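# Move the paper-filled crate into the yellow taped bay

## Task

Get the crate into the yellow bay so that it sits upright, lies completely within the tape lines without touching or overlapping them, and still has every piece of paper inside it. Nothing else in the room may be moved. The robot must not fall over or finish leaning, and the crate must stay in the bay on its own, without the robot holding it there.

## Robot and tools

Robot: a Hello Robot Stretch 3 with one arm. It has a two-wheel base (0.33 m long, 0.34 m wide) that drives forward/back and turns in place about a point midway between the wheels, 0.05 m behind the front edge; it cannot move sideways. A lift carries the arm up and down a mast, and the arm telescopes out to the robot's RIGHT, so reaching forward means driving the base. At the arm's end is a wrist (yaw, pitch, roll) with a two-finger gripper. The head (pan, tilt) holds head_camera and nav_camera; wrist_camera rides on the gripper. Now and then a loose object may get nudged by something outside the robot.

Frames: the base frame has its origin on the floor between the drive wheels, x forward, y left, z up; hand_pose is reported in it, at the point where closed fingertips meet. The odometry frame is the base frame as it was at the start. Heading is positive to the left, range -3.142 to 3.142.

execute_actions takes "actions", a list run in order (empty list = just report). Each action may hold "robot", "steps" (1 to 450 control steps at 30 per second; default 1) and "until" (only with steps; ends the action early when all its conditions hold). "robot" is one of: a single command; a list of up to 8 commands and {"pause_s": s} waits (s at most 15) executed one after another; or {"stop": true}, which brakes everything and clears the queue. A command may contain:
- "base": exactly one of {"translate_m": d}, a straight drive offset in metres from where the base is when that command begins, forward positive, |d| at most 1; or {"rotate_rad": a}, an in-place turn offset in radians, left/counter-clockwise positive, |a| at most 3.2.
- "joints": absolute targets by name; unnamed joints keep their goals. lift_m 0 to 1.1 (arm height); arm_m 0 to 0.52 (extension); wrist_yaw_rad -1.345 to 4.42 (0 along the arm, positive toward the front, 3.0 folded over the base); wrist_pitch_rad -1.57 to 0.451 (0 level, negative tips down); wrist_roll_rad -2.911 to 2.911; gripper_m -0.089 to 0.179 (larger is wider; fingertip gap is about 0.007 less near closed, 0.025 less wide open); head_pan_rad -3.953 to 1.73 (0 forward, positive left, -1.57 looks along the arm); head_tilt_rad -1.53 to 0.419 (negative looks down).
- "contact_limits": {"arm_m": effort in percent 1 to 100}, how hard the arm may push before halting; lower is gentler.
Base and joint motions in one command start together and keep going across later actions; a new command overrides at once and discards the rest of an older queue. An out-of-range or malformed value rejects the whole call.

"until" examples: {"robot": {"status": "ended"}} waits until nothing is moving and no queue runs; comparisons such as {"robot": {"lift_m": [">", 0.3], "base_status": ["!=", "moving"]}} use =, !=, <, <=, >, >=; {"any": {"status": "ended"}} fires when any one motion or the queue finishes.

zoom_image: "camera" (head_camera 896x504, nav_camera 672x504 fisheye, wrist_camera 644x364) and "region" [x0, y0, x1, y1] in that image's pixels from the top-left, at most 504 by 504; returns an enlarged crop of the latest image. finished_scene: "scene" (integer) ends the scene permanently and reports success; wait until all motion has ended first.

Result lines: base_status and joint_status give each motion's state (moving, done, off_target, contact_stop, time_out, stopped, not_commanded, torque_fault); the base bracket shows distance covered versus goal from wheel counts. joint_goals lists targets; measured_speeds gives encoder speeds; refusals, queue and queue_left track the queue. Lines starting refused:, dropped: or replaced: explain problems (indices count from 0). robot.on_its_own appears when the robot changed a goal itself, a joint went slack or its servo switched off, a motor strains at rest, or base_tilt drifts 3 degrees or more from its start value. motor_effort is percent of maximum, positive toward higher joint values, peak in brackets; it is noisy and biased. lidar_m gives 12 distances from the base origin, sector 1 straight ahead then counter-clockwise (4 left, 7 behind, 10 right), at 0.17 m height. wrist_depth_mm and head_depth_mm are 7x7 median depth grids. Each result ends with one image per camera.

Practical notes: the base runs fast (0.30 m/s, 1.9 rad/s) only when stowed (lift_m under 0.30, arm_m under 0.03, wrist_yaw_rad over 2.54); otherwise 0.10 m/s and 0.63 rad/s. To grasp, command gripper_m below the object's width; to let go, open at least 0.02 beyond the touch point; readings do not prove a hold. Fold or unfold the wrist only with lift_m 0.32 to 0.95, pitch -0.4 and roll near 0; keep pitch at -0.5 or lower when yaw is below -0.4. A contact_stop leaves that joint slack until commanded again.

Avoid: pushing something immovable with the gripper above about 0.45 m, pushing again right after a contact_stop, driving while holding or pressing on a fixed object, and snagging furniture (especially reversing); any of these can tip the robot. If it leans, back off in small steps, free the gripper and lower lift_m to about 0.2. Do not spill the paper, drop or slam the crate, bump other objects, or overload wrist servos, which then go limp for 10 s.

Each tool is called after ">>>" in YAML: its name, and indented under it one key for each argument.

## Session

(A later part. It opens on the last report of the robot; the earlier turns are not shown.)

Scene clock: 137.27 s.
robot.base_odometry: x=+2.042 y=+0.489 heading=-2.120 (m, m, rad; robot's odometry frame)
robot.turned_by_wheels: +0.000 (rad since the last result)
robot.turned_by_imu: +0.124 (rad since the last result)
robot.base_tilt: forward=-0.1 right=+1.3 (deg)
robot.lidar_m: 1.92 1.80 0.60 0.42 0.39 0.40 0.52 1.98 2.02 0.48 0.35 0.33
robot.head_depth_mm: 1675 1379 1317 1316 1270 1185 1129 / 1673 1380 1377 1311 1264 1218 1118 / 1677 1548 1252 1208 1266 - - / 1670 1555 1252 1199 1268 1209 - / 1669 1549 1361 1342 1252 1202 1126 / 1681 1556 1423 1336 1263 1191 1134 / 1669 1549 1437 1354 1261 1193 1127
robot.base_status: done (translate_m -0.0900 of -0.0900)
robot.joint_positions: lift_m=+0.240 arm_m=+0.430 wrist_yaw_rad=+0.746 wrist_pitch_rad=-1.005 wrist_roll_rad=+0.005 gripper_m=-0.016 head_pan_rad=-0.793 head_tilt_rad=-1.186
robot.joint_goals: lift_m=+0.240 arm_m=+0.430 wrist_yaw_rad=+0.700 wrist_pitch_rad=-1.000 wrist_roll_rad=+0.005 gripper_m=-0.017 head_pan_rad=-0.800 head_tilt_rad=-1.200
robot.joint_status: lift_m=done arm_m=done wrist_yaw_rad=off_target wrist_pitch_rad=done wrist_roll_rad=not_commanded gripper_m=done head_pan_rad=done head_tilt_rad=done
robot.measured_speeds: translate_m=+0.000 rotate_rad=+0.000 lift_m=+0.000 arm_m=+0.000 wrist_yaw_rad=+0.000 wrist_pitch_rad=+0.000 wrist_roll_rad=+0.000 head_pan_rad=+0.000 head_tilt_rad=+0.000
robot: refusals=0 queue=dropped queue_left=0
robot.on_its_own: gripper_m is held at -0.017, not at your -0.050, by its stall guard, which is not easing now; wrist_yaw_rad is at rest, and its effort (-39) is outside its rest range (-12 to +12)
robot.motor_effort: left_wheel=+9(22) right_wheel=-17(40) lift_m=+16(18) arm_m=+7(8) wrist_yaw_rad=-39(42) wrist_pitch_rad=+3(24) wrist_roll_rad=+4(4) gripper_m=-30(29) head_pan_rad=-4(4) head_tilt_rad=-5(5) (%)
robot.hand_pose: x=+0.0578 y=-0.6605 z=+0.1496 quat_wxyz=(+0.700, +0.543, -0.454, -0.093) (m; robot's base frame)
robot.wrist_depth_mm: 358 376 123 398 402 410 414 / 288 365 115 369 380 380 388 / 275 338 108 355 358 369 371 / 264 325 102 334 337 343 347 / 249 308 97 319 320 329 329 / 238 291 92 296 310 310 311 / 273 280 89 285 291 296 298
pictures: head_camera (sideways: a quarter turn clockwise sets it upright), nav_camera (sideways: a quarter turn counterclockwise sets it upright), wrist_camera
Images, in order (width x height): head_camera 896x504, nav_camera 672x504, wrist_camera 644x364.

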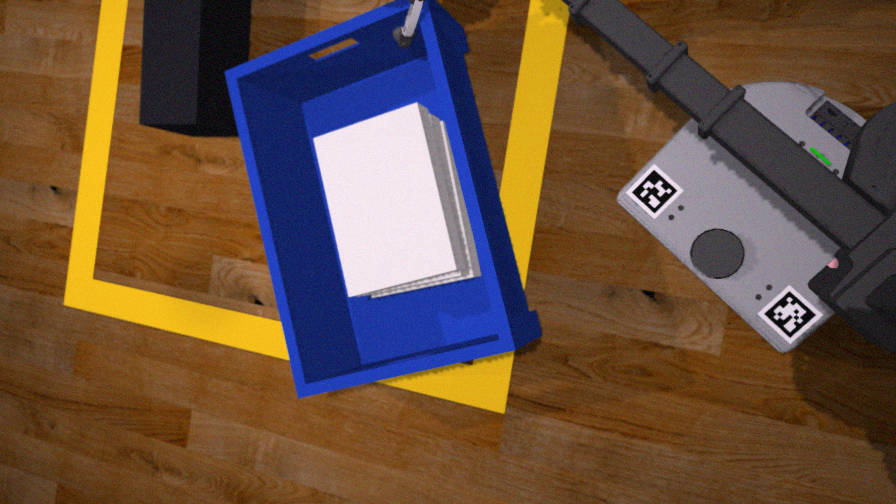

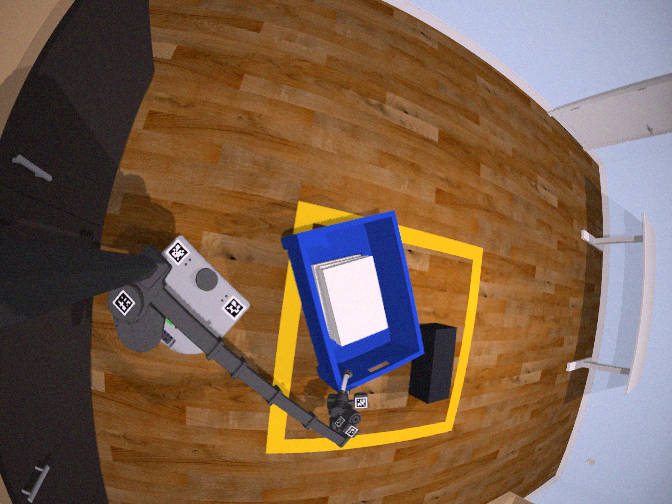

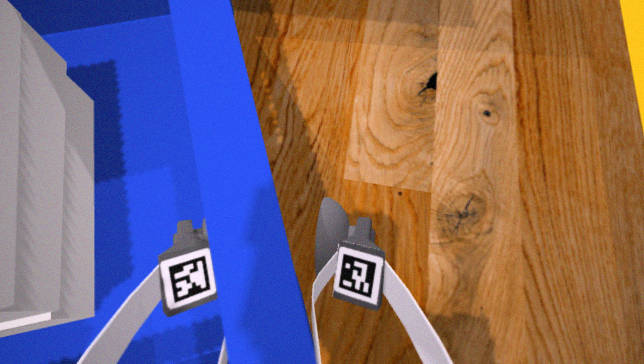

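>>> execute_actions:
  actions:
    - {"robot":{"base":{"rotate_rad":-0.3},"joints":{"wrist_yaw_rad":0.75,"head_pan_rad":-0.6}},"steps":200,"until":{"robot":{"status":"ended"}}}
    - {"steps":10}

Scene clock: 144.97 s.
robot.base_odometry: x=+2.042 y=+0.489 heading=-2.420 (m, m, rad; robot's odometry frame)
robot.turned_by_wheels: -0.300 (rad since the last result)
robot.turned_by_imu: -0.069 (rad since the last result)
robot.base_tilt: forward=+0.0 right=+1.1 (deg)
robot.lidar_m: 1.94 1.77 0.69 0.45 0.41 0.42 0.52 1.06 2.03 0.46 0.33 0.29
robot.head_depth_mm: 1672 1376 1317 1331 1262 1175 1129 / 1672 1549 1273 1200 1268 1212 1117 / 1676 1555 1255 1188 1262 - - / 1661 1545 1381 1320 1258 1210 - / 1671 1551 1410 1331 1252 1199 - / 1671 1547 1438 1350 1263 1189 1129 / 1669 1554 1434 1349 1266 1192 1130
robot.base_status: done (rotate_rad -0.2995 of -0.3000)
robot.joint_positions: lift_m=+0.240 arm_m=+0.430 wrist_yaw_rad=+0.835 wrist_pitch_rad=-1.003 wrist_roll_rad=+0.004 gripper_m=-0.016 head_pan_rad=-0.607 head_tilt_rad=-1.186
robot.joint_goals: lift_m=+0.240 arm_m=+0.430 wrist_yaw_rad=+0.811 wrist_pitch_rad=-1.000 wrist_roll_rad=+0.004 gripper_m=-0.017 head_pan_rad=-0.600 head_tilt_rad=-1.200
robot.joint_status: lift_m=done arm_m=done wrist_yaw_rad=off_target wrist_pitch_rad=done wrist_roll_rad=not_commanded gripper_m=done head_pan_rad=done head_tilt_rad=done
robot.measured_speeds: translate_m=+0.000 rotate_rad=+0.000 lift_m=+0.000 arm_m=+0.000 wrist_yaw_rad=+0.000 wrist_pitch_rad=+0.000 wrist_roll_rad=+0.000 head_pan_rad=+0.000 head_tilt_rad=+0.000
robot: refusals=0 queue=dropped queue_left=0
robot.on_its_own: wrist_yaw_rad is held at +0.811, not at your +0.750, by its stall guard, which is still easing; gripper_m is held at -0.017, not at your -0.050, by its stall guard, which is not easing now
robot.motor_effort: left_wheel=+6(26) right_wheel=-11(41) lift_m=+15(18) arm_m=+6(7) wrist_yaw_rad=-20(41) wrist_pitch_rad=+2(11) wrist_roll_rad=+5(5) gripper_m=-26(29) head_pan_rad=+2(21) head_tilt_rad=-6(5) (%)
robot.hand_pose: x=+0.0656 y=-0.6536 z=+0.1500 quat_wxyz=(+0.704, +0.562, -0.430, -0.061) (m; robot's base frame)
robot.wrist_depth_mm: 358 377 122 397 402 412 418 / 276 353 115 373 377 382 391 / 266 337 108 356 354 361 368 / 254 323 103 337 339 347 345 / 246 306 97 311 323 324 331 / 237 293 92 94 308 310 315 / 274 278 196 188 293 294 299
pictures: head_camera (sideways: a quarter turn clockwise sets it upright), nav_camera (sideways: a quarter turn counterclockwise sets it upright), wrist_camera
Images, in order (width x height): head_camera 896x504, nav_camera 672x504, wrist_camera 644x364.

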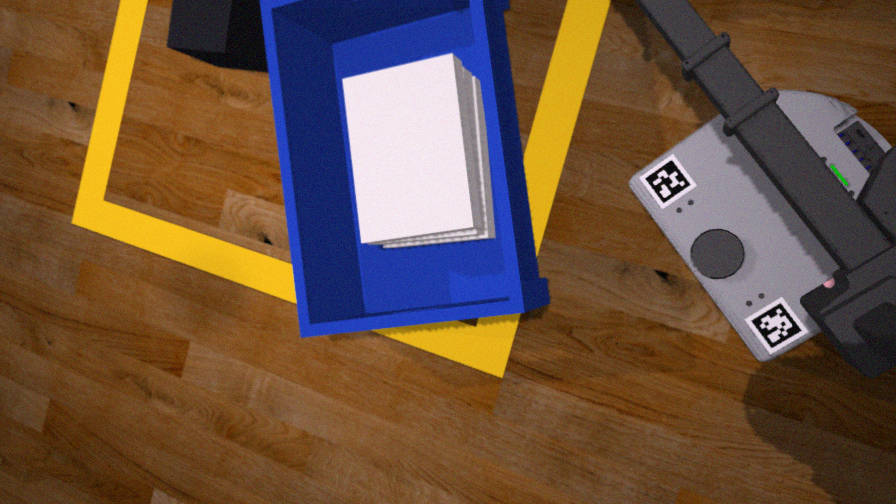

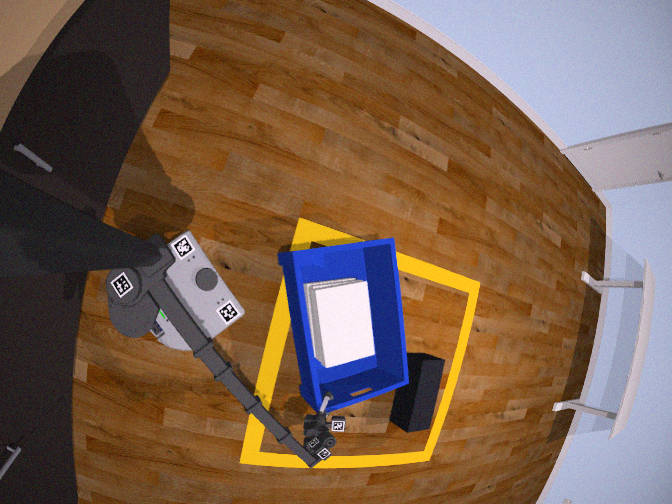

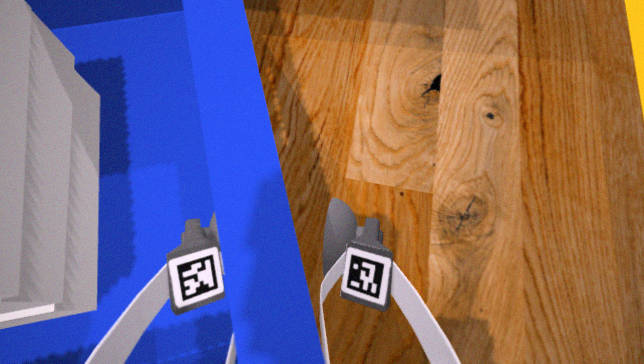

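>>> execute_actions:
  actions:
    - {"robot":[{"joints":{"gripper_m":0.06,"wrist_yaw_rad":0.8}},{"joints":{"lift_m":0.5}},{"joints":{"arm_m":0.0,"wrist_yaw_rad":0.0,"wrist_pitch_rad":-1.4,"gripper_m":0.0}},{"base":{"translate_m":0.3}}],"steps":450,"until":{"robot":{"status":"ended"}}}
    - {"steps":5}

Scene clock: 164.63 s.
robot.base_odometry: x=+1.817 y=+0.291 heading=-2.421 (m, m, rad; robot's odometry frame)
robot.turned_by_wheels: -0.001 (rad since the last result)
robot.turned_by_imu: -0.006 (rad since the last result)
robot.base_tilt: forward=+0.0 right=+1.0 (deg)
robot.lidar_m: 1.69 1.54 1.55 0.65 0.60 0.60 0.75 2.24 0.41 0.18 0.16 0.37
robot.head_depth_mm: 1674 1550 1441 1167 1129 - 1112 / 1667 1551 1443 1168 1125 - - / 1678 1554 1437 1304 1250 - - / 1659 1547 1437 1339 1259 1221 - / 1671 1549 1436 1348 1263 1200 - / 1679 1546 1438 1354 1265 1190 1131 / 1668 1544 1439 1349 1264 1197 1127
robot.base_status: done (translate_m +0.2999 of +0.3000)
robot.joint_positions: lift_m=+0.500 arm_m=+0.000 wrist_yaw_rad=+0.001 wrist_pitch_rad=-1.399 wrist_roll_rad=+0.013 gripper_m=+0.000 head_pan_rad=-0.607 head_tilt_rad=-1.186
robot.joint_goals: lift_m=+0.500 arm_m=+0.000 wrist_yaw_rad=+0.000 wrist_pitch_rad=-1.400 wrist_roll_rad=+0.013 gripper_m=+0.000 head_pan_rad=-0.600 head_tilt_rad=-1.200
robot.joint_status: lift_m=done arm_m=done wrist_yaw_rad=done wrist_pitch_rad=done wrist_roll_rad=not_commanded gripper_m=done head_pan_rad=done head_tilt_rad=done
robot.measured_speeds: translate_m=+0.000 rotate_rad=+0.000 lift_m=+0.000 arm_m=+0.000 wrist_yaw_rad=+0.000 wrist_pitch_rad=+0.000 wrist_roll_rad=+0.000 head_pan_rad=+0.000 head_tilt_rad=+0.000
robot: refusals=0 queue=done queue_left=0
robot.motor_effort: left_wheel=+1(7) right_wheel=+15(31) lift_m=+22(25) arm_m=-3(7) wrist_yaw_rad=-1(29) wrist_pitch_rad=+0(8) wrist_roll_rad=+2(5) gripper_m=-3(91) head_pan_rad=+3(2) head_tilt_rad=-5(5) (%)
robot.hand_pose: x=-0.0216 y=-0.1653 z=+0.3820 quat_wxyz=(+0.538, +0.453, -0.544, -0.458) (m; robot's base frame)
robot.wrist_depth_mm: 481 369 372 420 543 547 550 / 483 526 375 523 541 541 552 / 368 530 525 537 549 553 545 / 518 360 490 542 548 556 568 / 533 525 323 - - 557 565 / 535 536 551 - - 560 575 / 535 545 555 - - 570 574
pictures: head_camera (sideways: a quarter turn clockwise sets it upright), nav_camera (sideways: a quarter turn counterclockwise sets it upright), wrist_camera
Images, in order (width x height): head_camera 896x504, nav_camera 672x504, wrist_camera 644x364.

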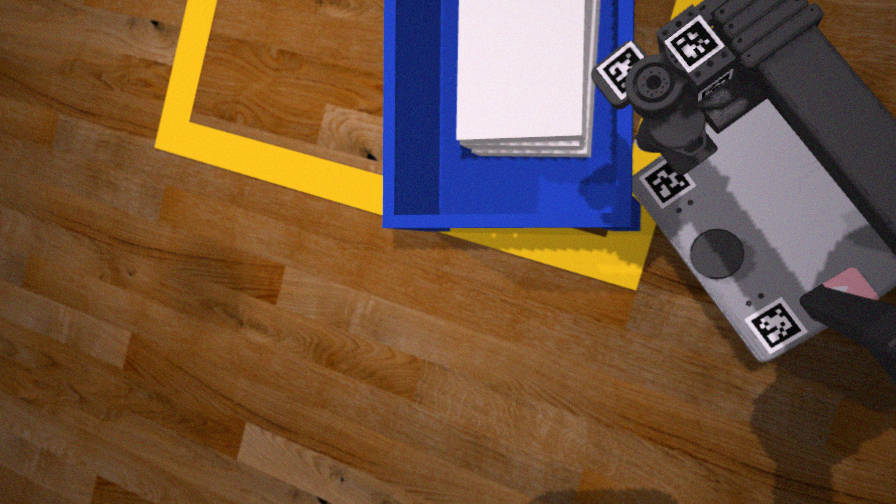

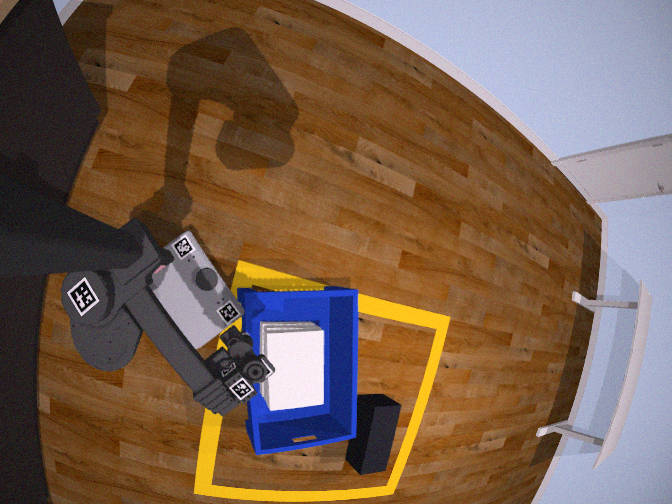

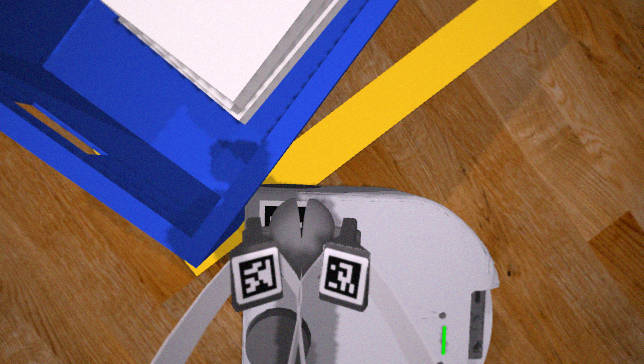

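>>> execute_actions:
  actions:
    - {"robot":[{"base":{"translate_m":-0.08},"joints":{"wrist_yaw_rad":1.57,"wrist_pitch_rad":-0.4,"lift_m":0.6}},{"base":{"rotate_rad":0.75},"joints":{"wrist_yaw_rad":3.0}},{"base":{"translate_m":0.95},"joints":{"lift_m":0.28}},{"base":{"rotate_rad":-1.75}},{"joints":{"head_pan_rad":0.0,"head_tilt_rad":-0.9}}],"steps":450,"until":{"robot":{"status":"ended"}}}
    - {"steps":200,"until":{"robot":{"status":"ended"}}}

Scene clock: 187.80 s.
robot.base_odometry: x=+1.782 y=-0.602 heading=+2.863 (m, m, rad; robot's odometry frame)
robot.turned_by_wheels: -1.000 (rad since the last result)
robot.turned_by_imu: -0.994 (rad since the last result)
robot.base_tilt: forward=+0.1 right=+1.2 (deg)
robot.lidar_m: 3.24 1.03 0.70 0.65 0.67 0.86 1.12 0.67 0.65 1.45 0.92 3.57
robot.head_depth_mm: 2580 2132 1813 1572 1391 1245 1129 / 2598 2153 1811 1578 1395 1248 1130 / 2608 2146 1816 1577 1394 1248 1130 / 2599 2143 1816 1577 1393 1249 1132 / 2620 2136 1821 1568 1393 1246 1130 / 2607 2132 1813 1579 1388 1251 1130 / 2588 2144 1809 1574 1393 1248 1131
robot.base_status: done (rotate_rad -1.7499 of -1.7500)
robot.joint_positions: lift_m=+0.280 arm_m=+0.000 wrist_yaw_rad=+2.999 wrist_pitch_rad=-0.418 wrist_roll_rad=+0.014 gripper_m=+0.000 head_pan_rad=-0.007 head_tilt_rad=-0.903
robot.joint_goals: lift_m=+0.280 arm_m=+0.000 wrist_yaw_rad=+3.000 wrist_pitch_rad=-0.400 wrist_roll_rad=+0.014 gripper_m=+0.000 head_pan_rad=+0.000 head_tilt_rad=-0.900
robot.joint_status: lift_m=done arm_m=done wrist_yaw_rad=done wrist_pitch_rad=done wrist_roll_rad=not_commanded gripper_m=done head_pan_rad=done head_tilt_rad=done
robot.measured_speeds: translate_m=+0.000 rotate_rad=+0.000 lift_m=+0.000 arm_m=+0.000 wrist_yaw_rad=+0.000 wrist_pitch_rad=+0.000 wrist_roll_rad=+0.000 head_pan_rad=+0.000 head_tilt_rad=+0.000
robot: refusals=0 queue=done queue_left=0
robot.motor_effort: left_wheel=+1(9) right_wheel=-1(15) lift_m=+15(22) arm_m=-3(3) wrist_yaw_rad=+0(2) wrist_pitch_rad=+8(10) wrist_roll_rad=+2(2) gripper_m=-3(2) head_pan_rad=+4(37) head_tilt_rad=+1(15) (%)
robot.hand_pose: x=+0.0106 y=+0.0769 z=+0.2928 quat_wxyz=(+0.197, +0.705, +0.096, +0.675) (m; robot's base frame)
robot.wrist_depth_mm: 554 - 617 654 694 748 805 / 603 - 672 723 759 832 877 / 639 - 738 764 826 857 884 / 664 657 668 680 692 703 727 / 555 559 591 - 572 585 586 / 474 497 - - 502 498 505 / - - - - 434 442 438
pictures: head_camera (sideways: a quarter turn clockwise sets it upright), nav_camera (sideways: a quarter turn counterclockwise sets it upright), wrist_camera
Images, in order (width x height): head_camera 896x504, nav_camera 672x504, wrist_camera 644x364.

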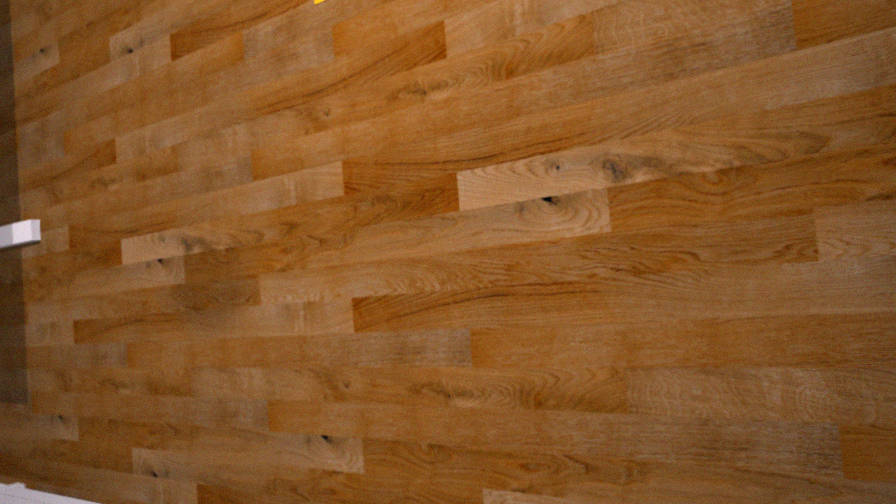

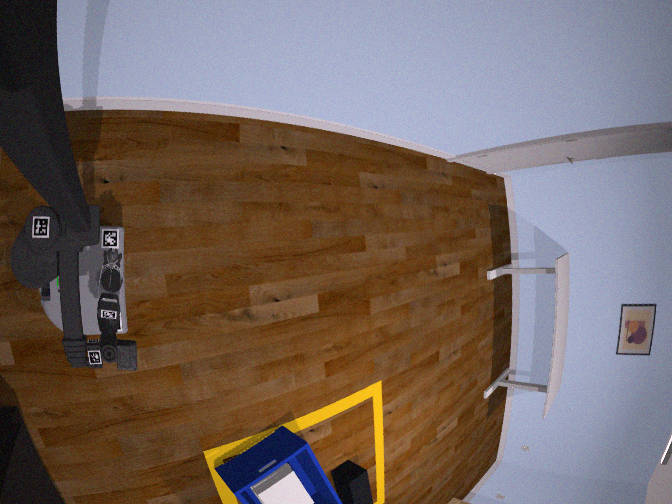

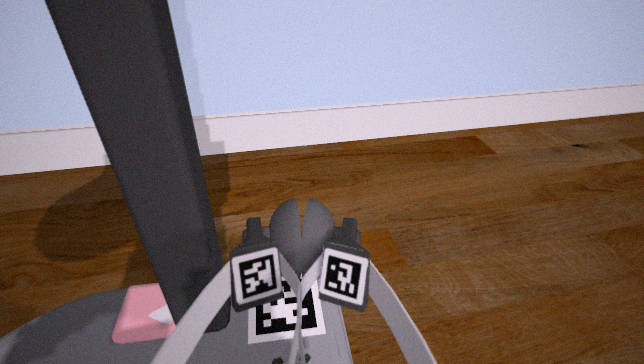

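>>> execute_actions:
  actions:
    - {"robot":[{"base":{"translate_m":0.45}},{"base":{"rotate_rad":-1.57}},{"base":{"translate_m":0.3}}],"steps":450,"until":{"robot":{"status":"ended"}}}

Scene clock: 199.43 s.
robot.base_odometry: x=+1.432 y=-0.190 heading=+1.293 (m, m, rad; robot's odometry frame)
robot.turned_by_wheels: -1.570 (rad since the last result)
robot.turned_by_imu: -1.566 (rad since the last result)
robot.base_tilt: forward=-0.1 right=+1.2 (deg)
robot.lidar_m: 0.49 0.48 3.03 2.77 1.51 1.05 0.99 1.02 1.33 0.92 0.93 0.58
robot.head_depth_mm: 2574 2148 1815 1577 1390 1247 1127 / 2538 2146 1804 1581 1391 1246 1135 / 2532 2150 1814 1581 1323 1251 1133 / 2538 2155 1819 1403 1293 1245 1130 / 2543 2156 1822 1379 1283 1238 1132 / 2518 2141 1823 1519 1363 1225 1132 / 2521 2140 1808 1529 1396 1246 1133
robot.base_status: done (translate_m +0.3000 of +0.3000)
robot.joint_positions: lift_m=+0.280 arm_m=+0.000 wrist_yaw_rad=+2.999 wrist_pitch_rad=-0.418 wrist_roll_rad=+0.014 gripper_m=+0.000 head_pan_rad=-0.007 head_tilt_rad=-0.901
robot.joint_goals: lift_m=+0.280 arm_m=+0.000 wrist_yaw_rad=+3.000 wrist_pitch_rad=-0.400 wrist_roll_rad=+0.014 gripper_m=+0.000 head_pan_rad=+0.000 head_tilt_rad=-0.900
robot.joint_status: lift_m=done arm_m=done wrist_yaw_rad=done wrist_pitch_rad=done wrist_roll_rad=not_commanded gripper_m=done head_pan_rad=done head_tilt_rad=done
robot.measured_speeds: translate_m=+0.000 rotate_rad=+0.000 lift_m=+0.000 arm_m=+0.000 wrist_yaw_rad=+0.000 wrist_pitch_rad=+0.000 wrist_roll_rad=+0.000 head_pan_rad=+0.000 head_tilt_rad=+0.000
robot: refusals=0 queue=done queue_left=0
robot.motor_effort: left_wheel=+1(9) right_wheel=-2(6) lift_m=+16(16) arm_m=-3(3) wrist_yaw_rad=+1(0) wrist_pitch_rad=+8(8) wrist_roll_rad=+2(2) gripper_m=-2(3) head_pan_rad=+4(3) head_tilt_rad=+0(0) (%)
robot.hand_pose: x=+0.0106 y=+0.0769 z=+0.2928 quat_wxyz=(+0.197, +0.705, +0.096, +0.675) (m; robot's base frame)
robot.wrist_depth_mm: - - - - - - - / - - - - - - - / 792 - 827 851 877 881 839 / 662 650 675 690 692 699 703 / 544 556 579 - 566 580 556 / 477 494 - - 498 493 475 / - - - - 430 435 442
pictures: head_camera (sideways: a quarter turn clockwise sets it upright), nav_camera (sideways: a quarter turn counterclockwise sets it upright), wrist_camera
Images, in order (width x height): head_camera 896x504, nav_camera 672x504, wrist_camera 644x364.

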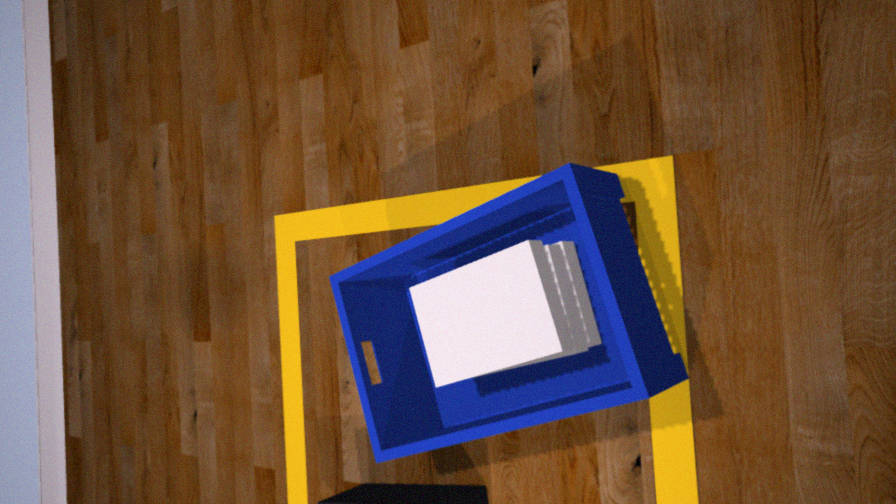

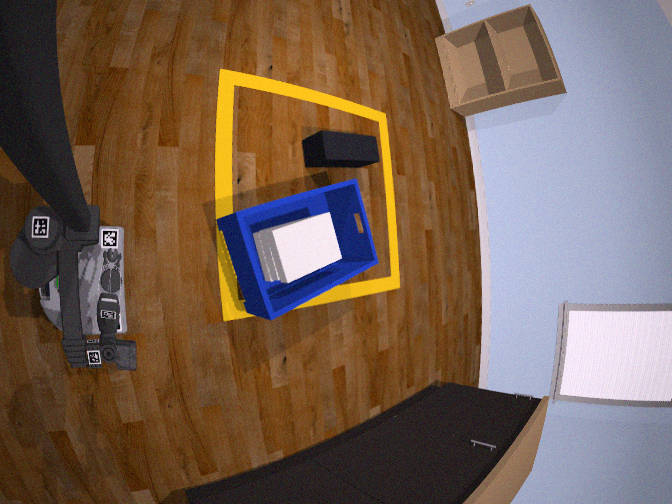

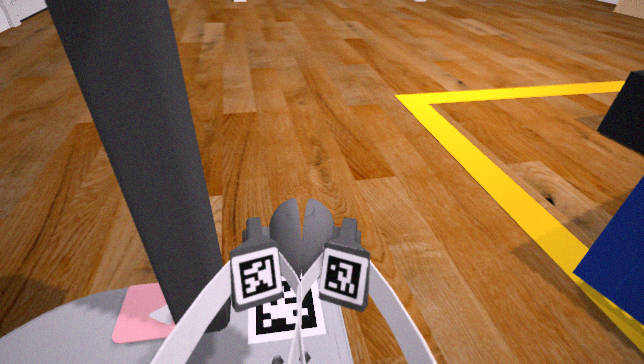

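>>> execute_actions:
  actions:
    - {"robot":[{"joints":{"lift_m":0.32}},{"base":{"translate_m":0.53}},{"base":{"translate_m":-0.35}}],"steps":450,"until":{"robot":{"status":"ended"}}}

Scene clock: 215.50 s.
robot.base_odometry: x=+1.481 y=-0.017 heading=+1.293 (m, m, rad; robot's odometry frame)
robot.turned_by_wheels: +0.000 (rad since the last result)
robot.turned_by_imu: +0.002 (rad since the last result)
robot.base_tilt: forward=-0.1 right=+1.1 (deg)
robot.lidar_m: 0.44 0.43 2.98 2.79 1.76 1.24 1.17 1.20 1.57 0.90 0.92 0.47
robot.head_depth_mm: 2453 2139 1821 1572 1396 1251 1132 / 2440 2140 1815 1581 1393 1246 1133 / 2452 2136 1818 1587 1369 1229 1133 / 2460 2155 1817 1476 1300 1219 1132 / 2423 2156 1824 1460 1262 1211 1128 / 2405 2157 1819 1462 1324 1194 1131 / 2386 2148 1822 1545 1376 1251 1134
robot.base_status: done (translate_m -0.3500 of -0.3500)
robot.joint_positions: lift_m=+0.320 arm_m=+0.000 wrist_yaw_rad=+2.999 wrist_pitch_rad=-0.417 wrist_roll_rad=+0.014 gripper_m=+0.000 head_pan_rad=-0.006 head_tilt_rad=-0.900
robot.joint_goals: lift_m=+0.320 arm_m=+0.000 wrist_yaw_rad=+3.000 wrist_pitch_rad=-0.400 wrist_roll_rad=+0.014 gripper_m=+0.000 head_pan_rad=+0.000 head_tilt_rad=-0.900
robot.joint_status: lift_m=done arm_m=done wrist_yaw_rad=done wrist_pitch_rad=done wrist_roll_rad=not_commanded gripper_m=done head_pan_rad=done head_tilt_rad=done
robot.measured_speeds: translate_m=+0.000 rotate_rad=+0.000 lift_m=+0.000 arm_m=+0.000 wrist_yaw_rad=+0.000 wrist_pitch_rad=+0.000 wrist_roll_rad=+0.000 head_pan_rad=+0.000 head_tilt_rad=+0.000
robot: refusals=0 queue=done queue_left=0
robot.motor_effort: left_wheel=+0(40) right_wheel=-1(7) lift_m=+21(25) arm_m=-3(3) wrist_yaw_rad=+0(1) wrist_pitch_rad=+8(9) wrist_roll_rad=+2(2) gripper_m=-2(2) head_pan_rad=+3(2) head_tilt_rad=+0(0) (%)
robot.hand_pose: x=+0.0106 y=+0.0770 z=+0.3326 quat_wxyz=(+0.196, +0.705, +0.096, +0.675) (m; robot's base frame)
robot.wrist_depth_mm: - - - - - - - / - - - - - - - / 877 - 934 907 965 966 746 / 707 703 737 749 765 780 444 / 596 604 648 - 628 621 416 / 520 528 - - 529 523 438 / 468 - - 467 485 481 451
pictures: head_camera (sideways: a quarter turn clockwise sets it upright), nav_camera (sideways: a quarter turn counterclockwise sets it upright), wrist_camera
Images, in order (width x height): head_camera 896x504, nav_camera 672x504, wrist_camera 644x364.

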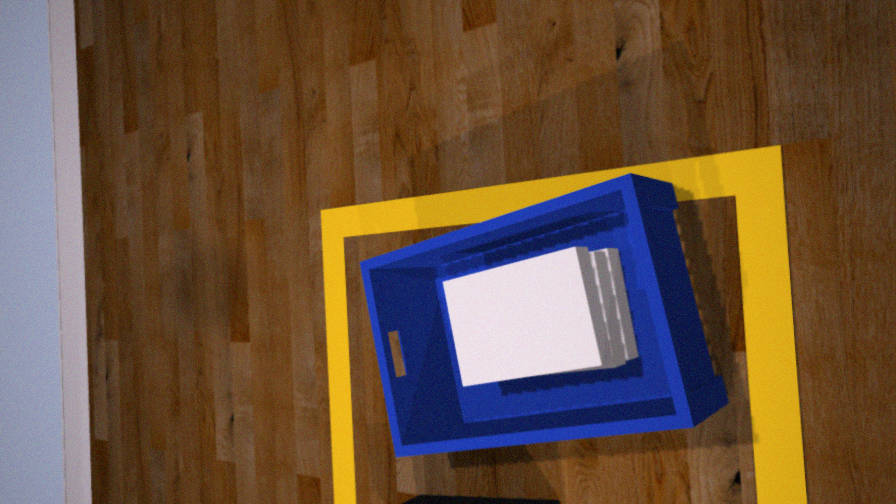

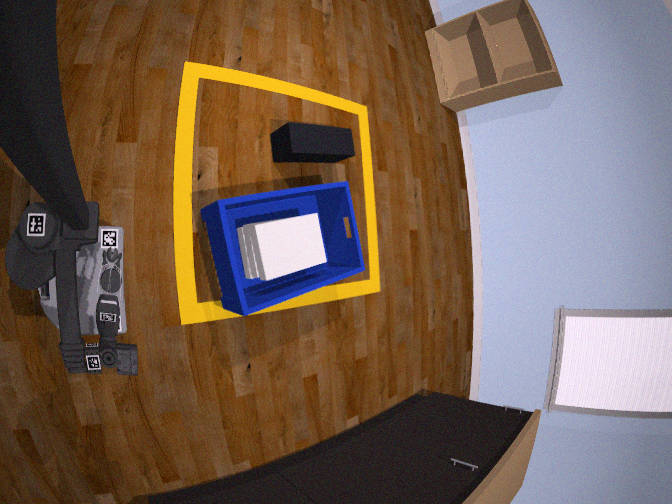

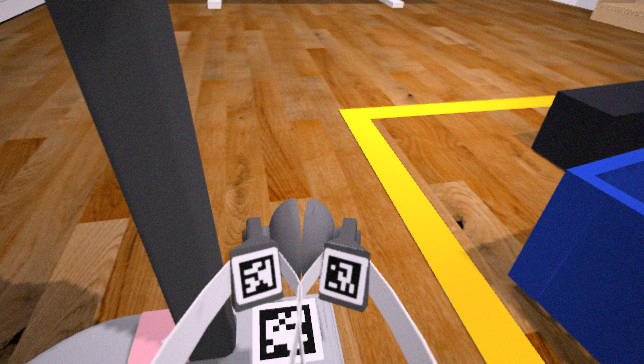

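>>> execute_actions:
  actions:
    - {"robot":[{"base":{"rotate_rad":-0.9},"joints":{"lift_m":0.28}},{"base":{"translate_m":0.55}},{"base":{"rotate_rad":1.98}},{"base":{"translate_m":0.33}},{"base":{"translate_m":-0.3}},{"base":{"rotate_rad":-0.8}}],"steps":450,"until":{"robot":{"status":"ended"}}}
    - {"robot":{"joints":{"head_pan_rad":0.6}},"steps":40}

Scene clock: 237.63 s.
robot.base_odometry: x=+1.968 y=+0.215 heading=+1.573 (m, m, rad; robot's odometry frame)
robot.turned_by_wheels: +0.280 (rad since the last result)
robot.turned_by_imu: +0.275 (rad since the last result)
robot.base_tilt: forward=-0.1 right=+1.3 (deg)
robot.lidar_m: 2.27 0.41 0.35 3.23 1.79 1.51 1.51 0.57 0.49 0.49 0.55 0.93
robot.head_depth_mm: 2388 2157 1825 1581 1390 1248 1129 / 2471 2148 1826 1571 1385 1251 1129 / 2485 2163 1819 1440 1373 1249 1130 / 2574 2155 1831 1477 1261 1230 1133 / 2628 2156 1621 1425 1244 1195 1136 / 2624 2151 1829 1437 1349 1230 1129 / 2623 2161 1823 1554 1274 1252 1128
robot.base_status: done (rotate_rad -0.7999 of -0.8000)
robot.joint_positions: lift_m=+0.280 arm_m=+0.000 wrist_yaw_rad=+3.000 wrist_pitch_rad=-0.417 wrist_roll_rad=+0.014 gripper_m=+0.000 head_pan_rad=+0.593 head_tilt_rad=-0.898
robot.joint_goals: lift_m=+0.280 arm_m=+0.000 wrist_yaw_rad=+3.000 wrist_pitch_rad=-0.400 wrist_roll_rad=+0.014 gripper_m=+0.000 head_pan_rad=+0.600 head_tilt_rad=-0.900
robot.joint_status: lift_m=done arm_m=done wrist_yaw_rad=done wrist_pitch_rad=done wrist_roll_rad=not_commanded gripper_m=done head_pan_rad=done head_tilt_rad=done
robot.measured_speeds: translate_m=+0.000 rotate_rad=+0.000 lift_m=+0.000 arm_m=+0.000 wrist_yaw_rad=+0.000 wrist_pitch_rad=+0.000 wrist_roll_rad=+0.000 head_pan_rad=+0.000 head_tilt_rad=+0.000
robot: refusals=0 queue=done queue_left=0
robot.motor_effort: left_wheel=+1(22) right_wheel=-1(12) lift_m=+16(19) arm_m=-3(3) wrist_yaw_rad=+0(0) wrist_pitch_rad=+8(8) wrist_roll_rad=+2(1) gripper_m=-3(2) head_pan_rad=+3(32) head_tilt_rad=-1(1) (%)
robot.hand_pose: x=+0.0105 y=+0.0770 z=+0.2930 quat_wxyz=(+0.196, +0.705, +0.096, +0.675) (m; robot's base frame)
robot.wrist_depth_mm: - - - - - - - / - - - - 710 734 749 / 807 - 834 849 577 551 432 / 659 655 668 688 572 459 471 / 546 547 589 - 542 526 546 / 480 491 - - 493 503 503 / - - - - 436 437 444
pictures: head_camera (sideways: a quarter turn clockwise sets it upright), nav_camera (sideways: a quarter turn counterclockwise sets it upright), wrist_camera
Images, in order (width x height): head_camera 896x504, nav_camera 672x504, wrist_camera 644x364.

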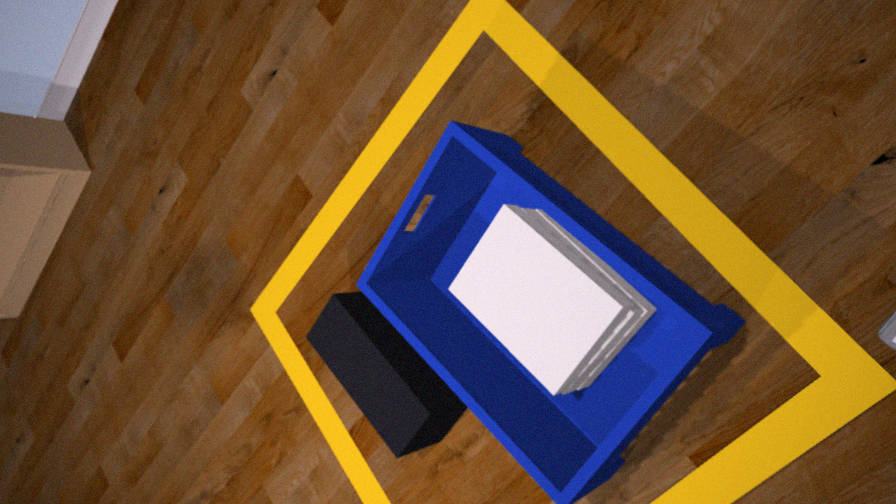

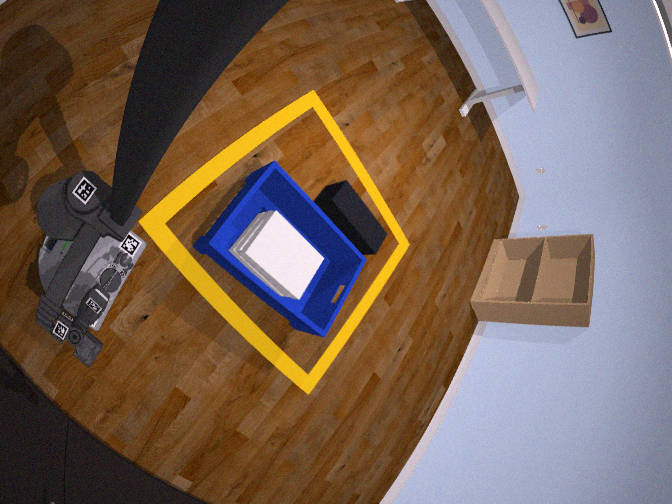

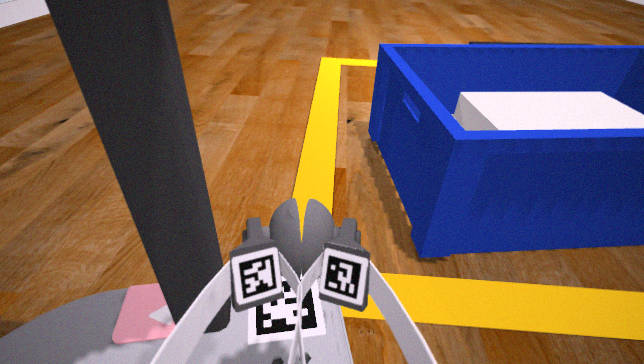

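Inside; the block may be barely touched.

>>> finished_scene:
  scene: 1

The scene is finished: the task was done.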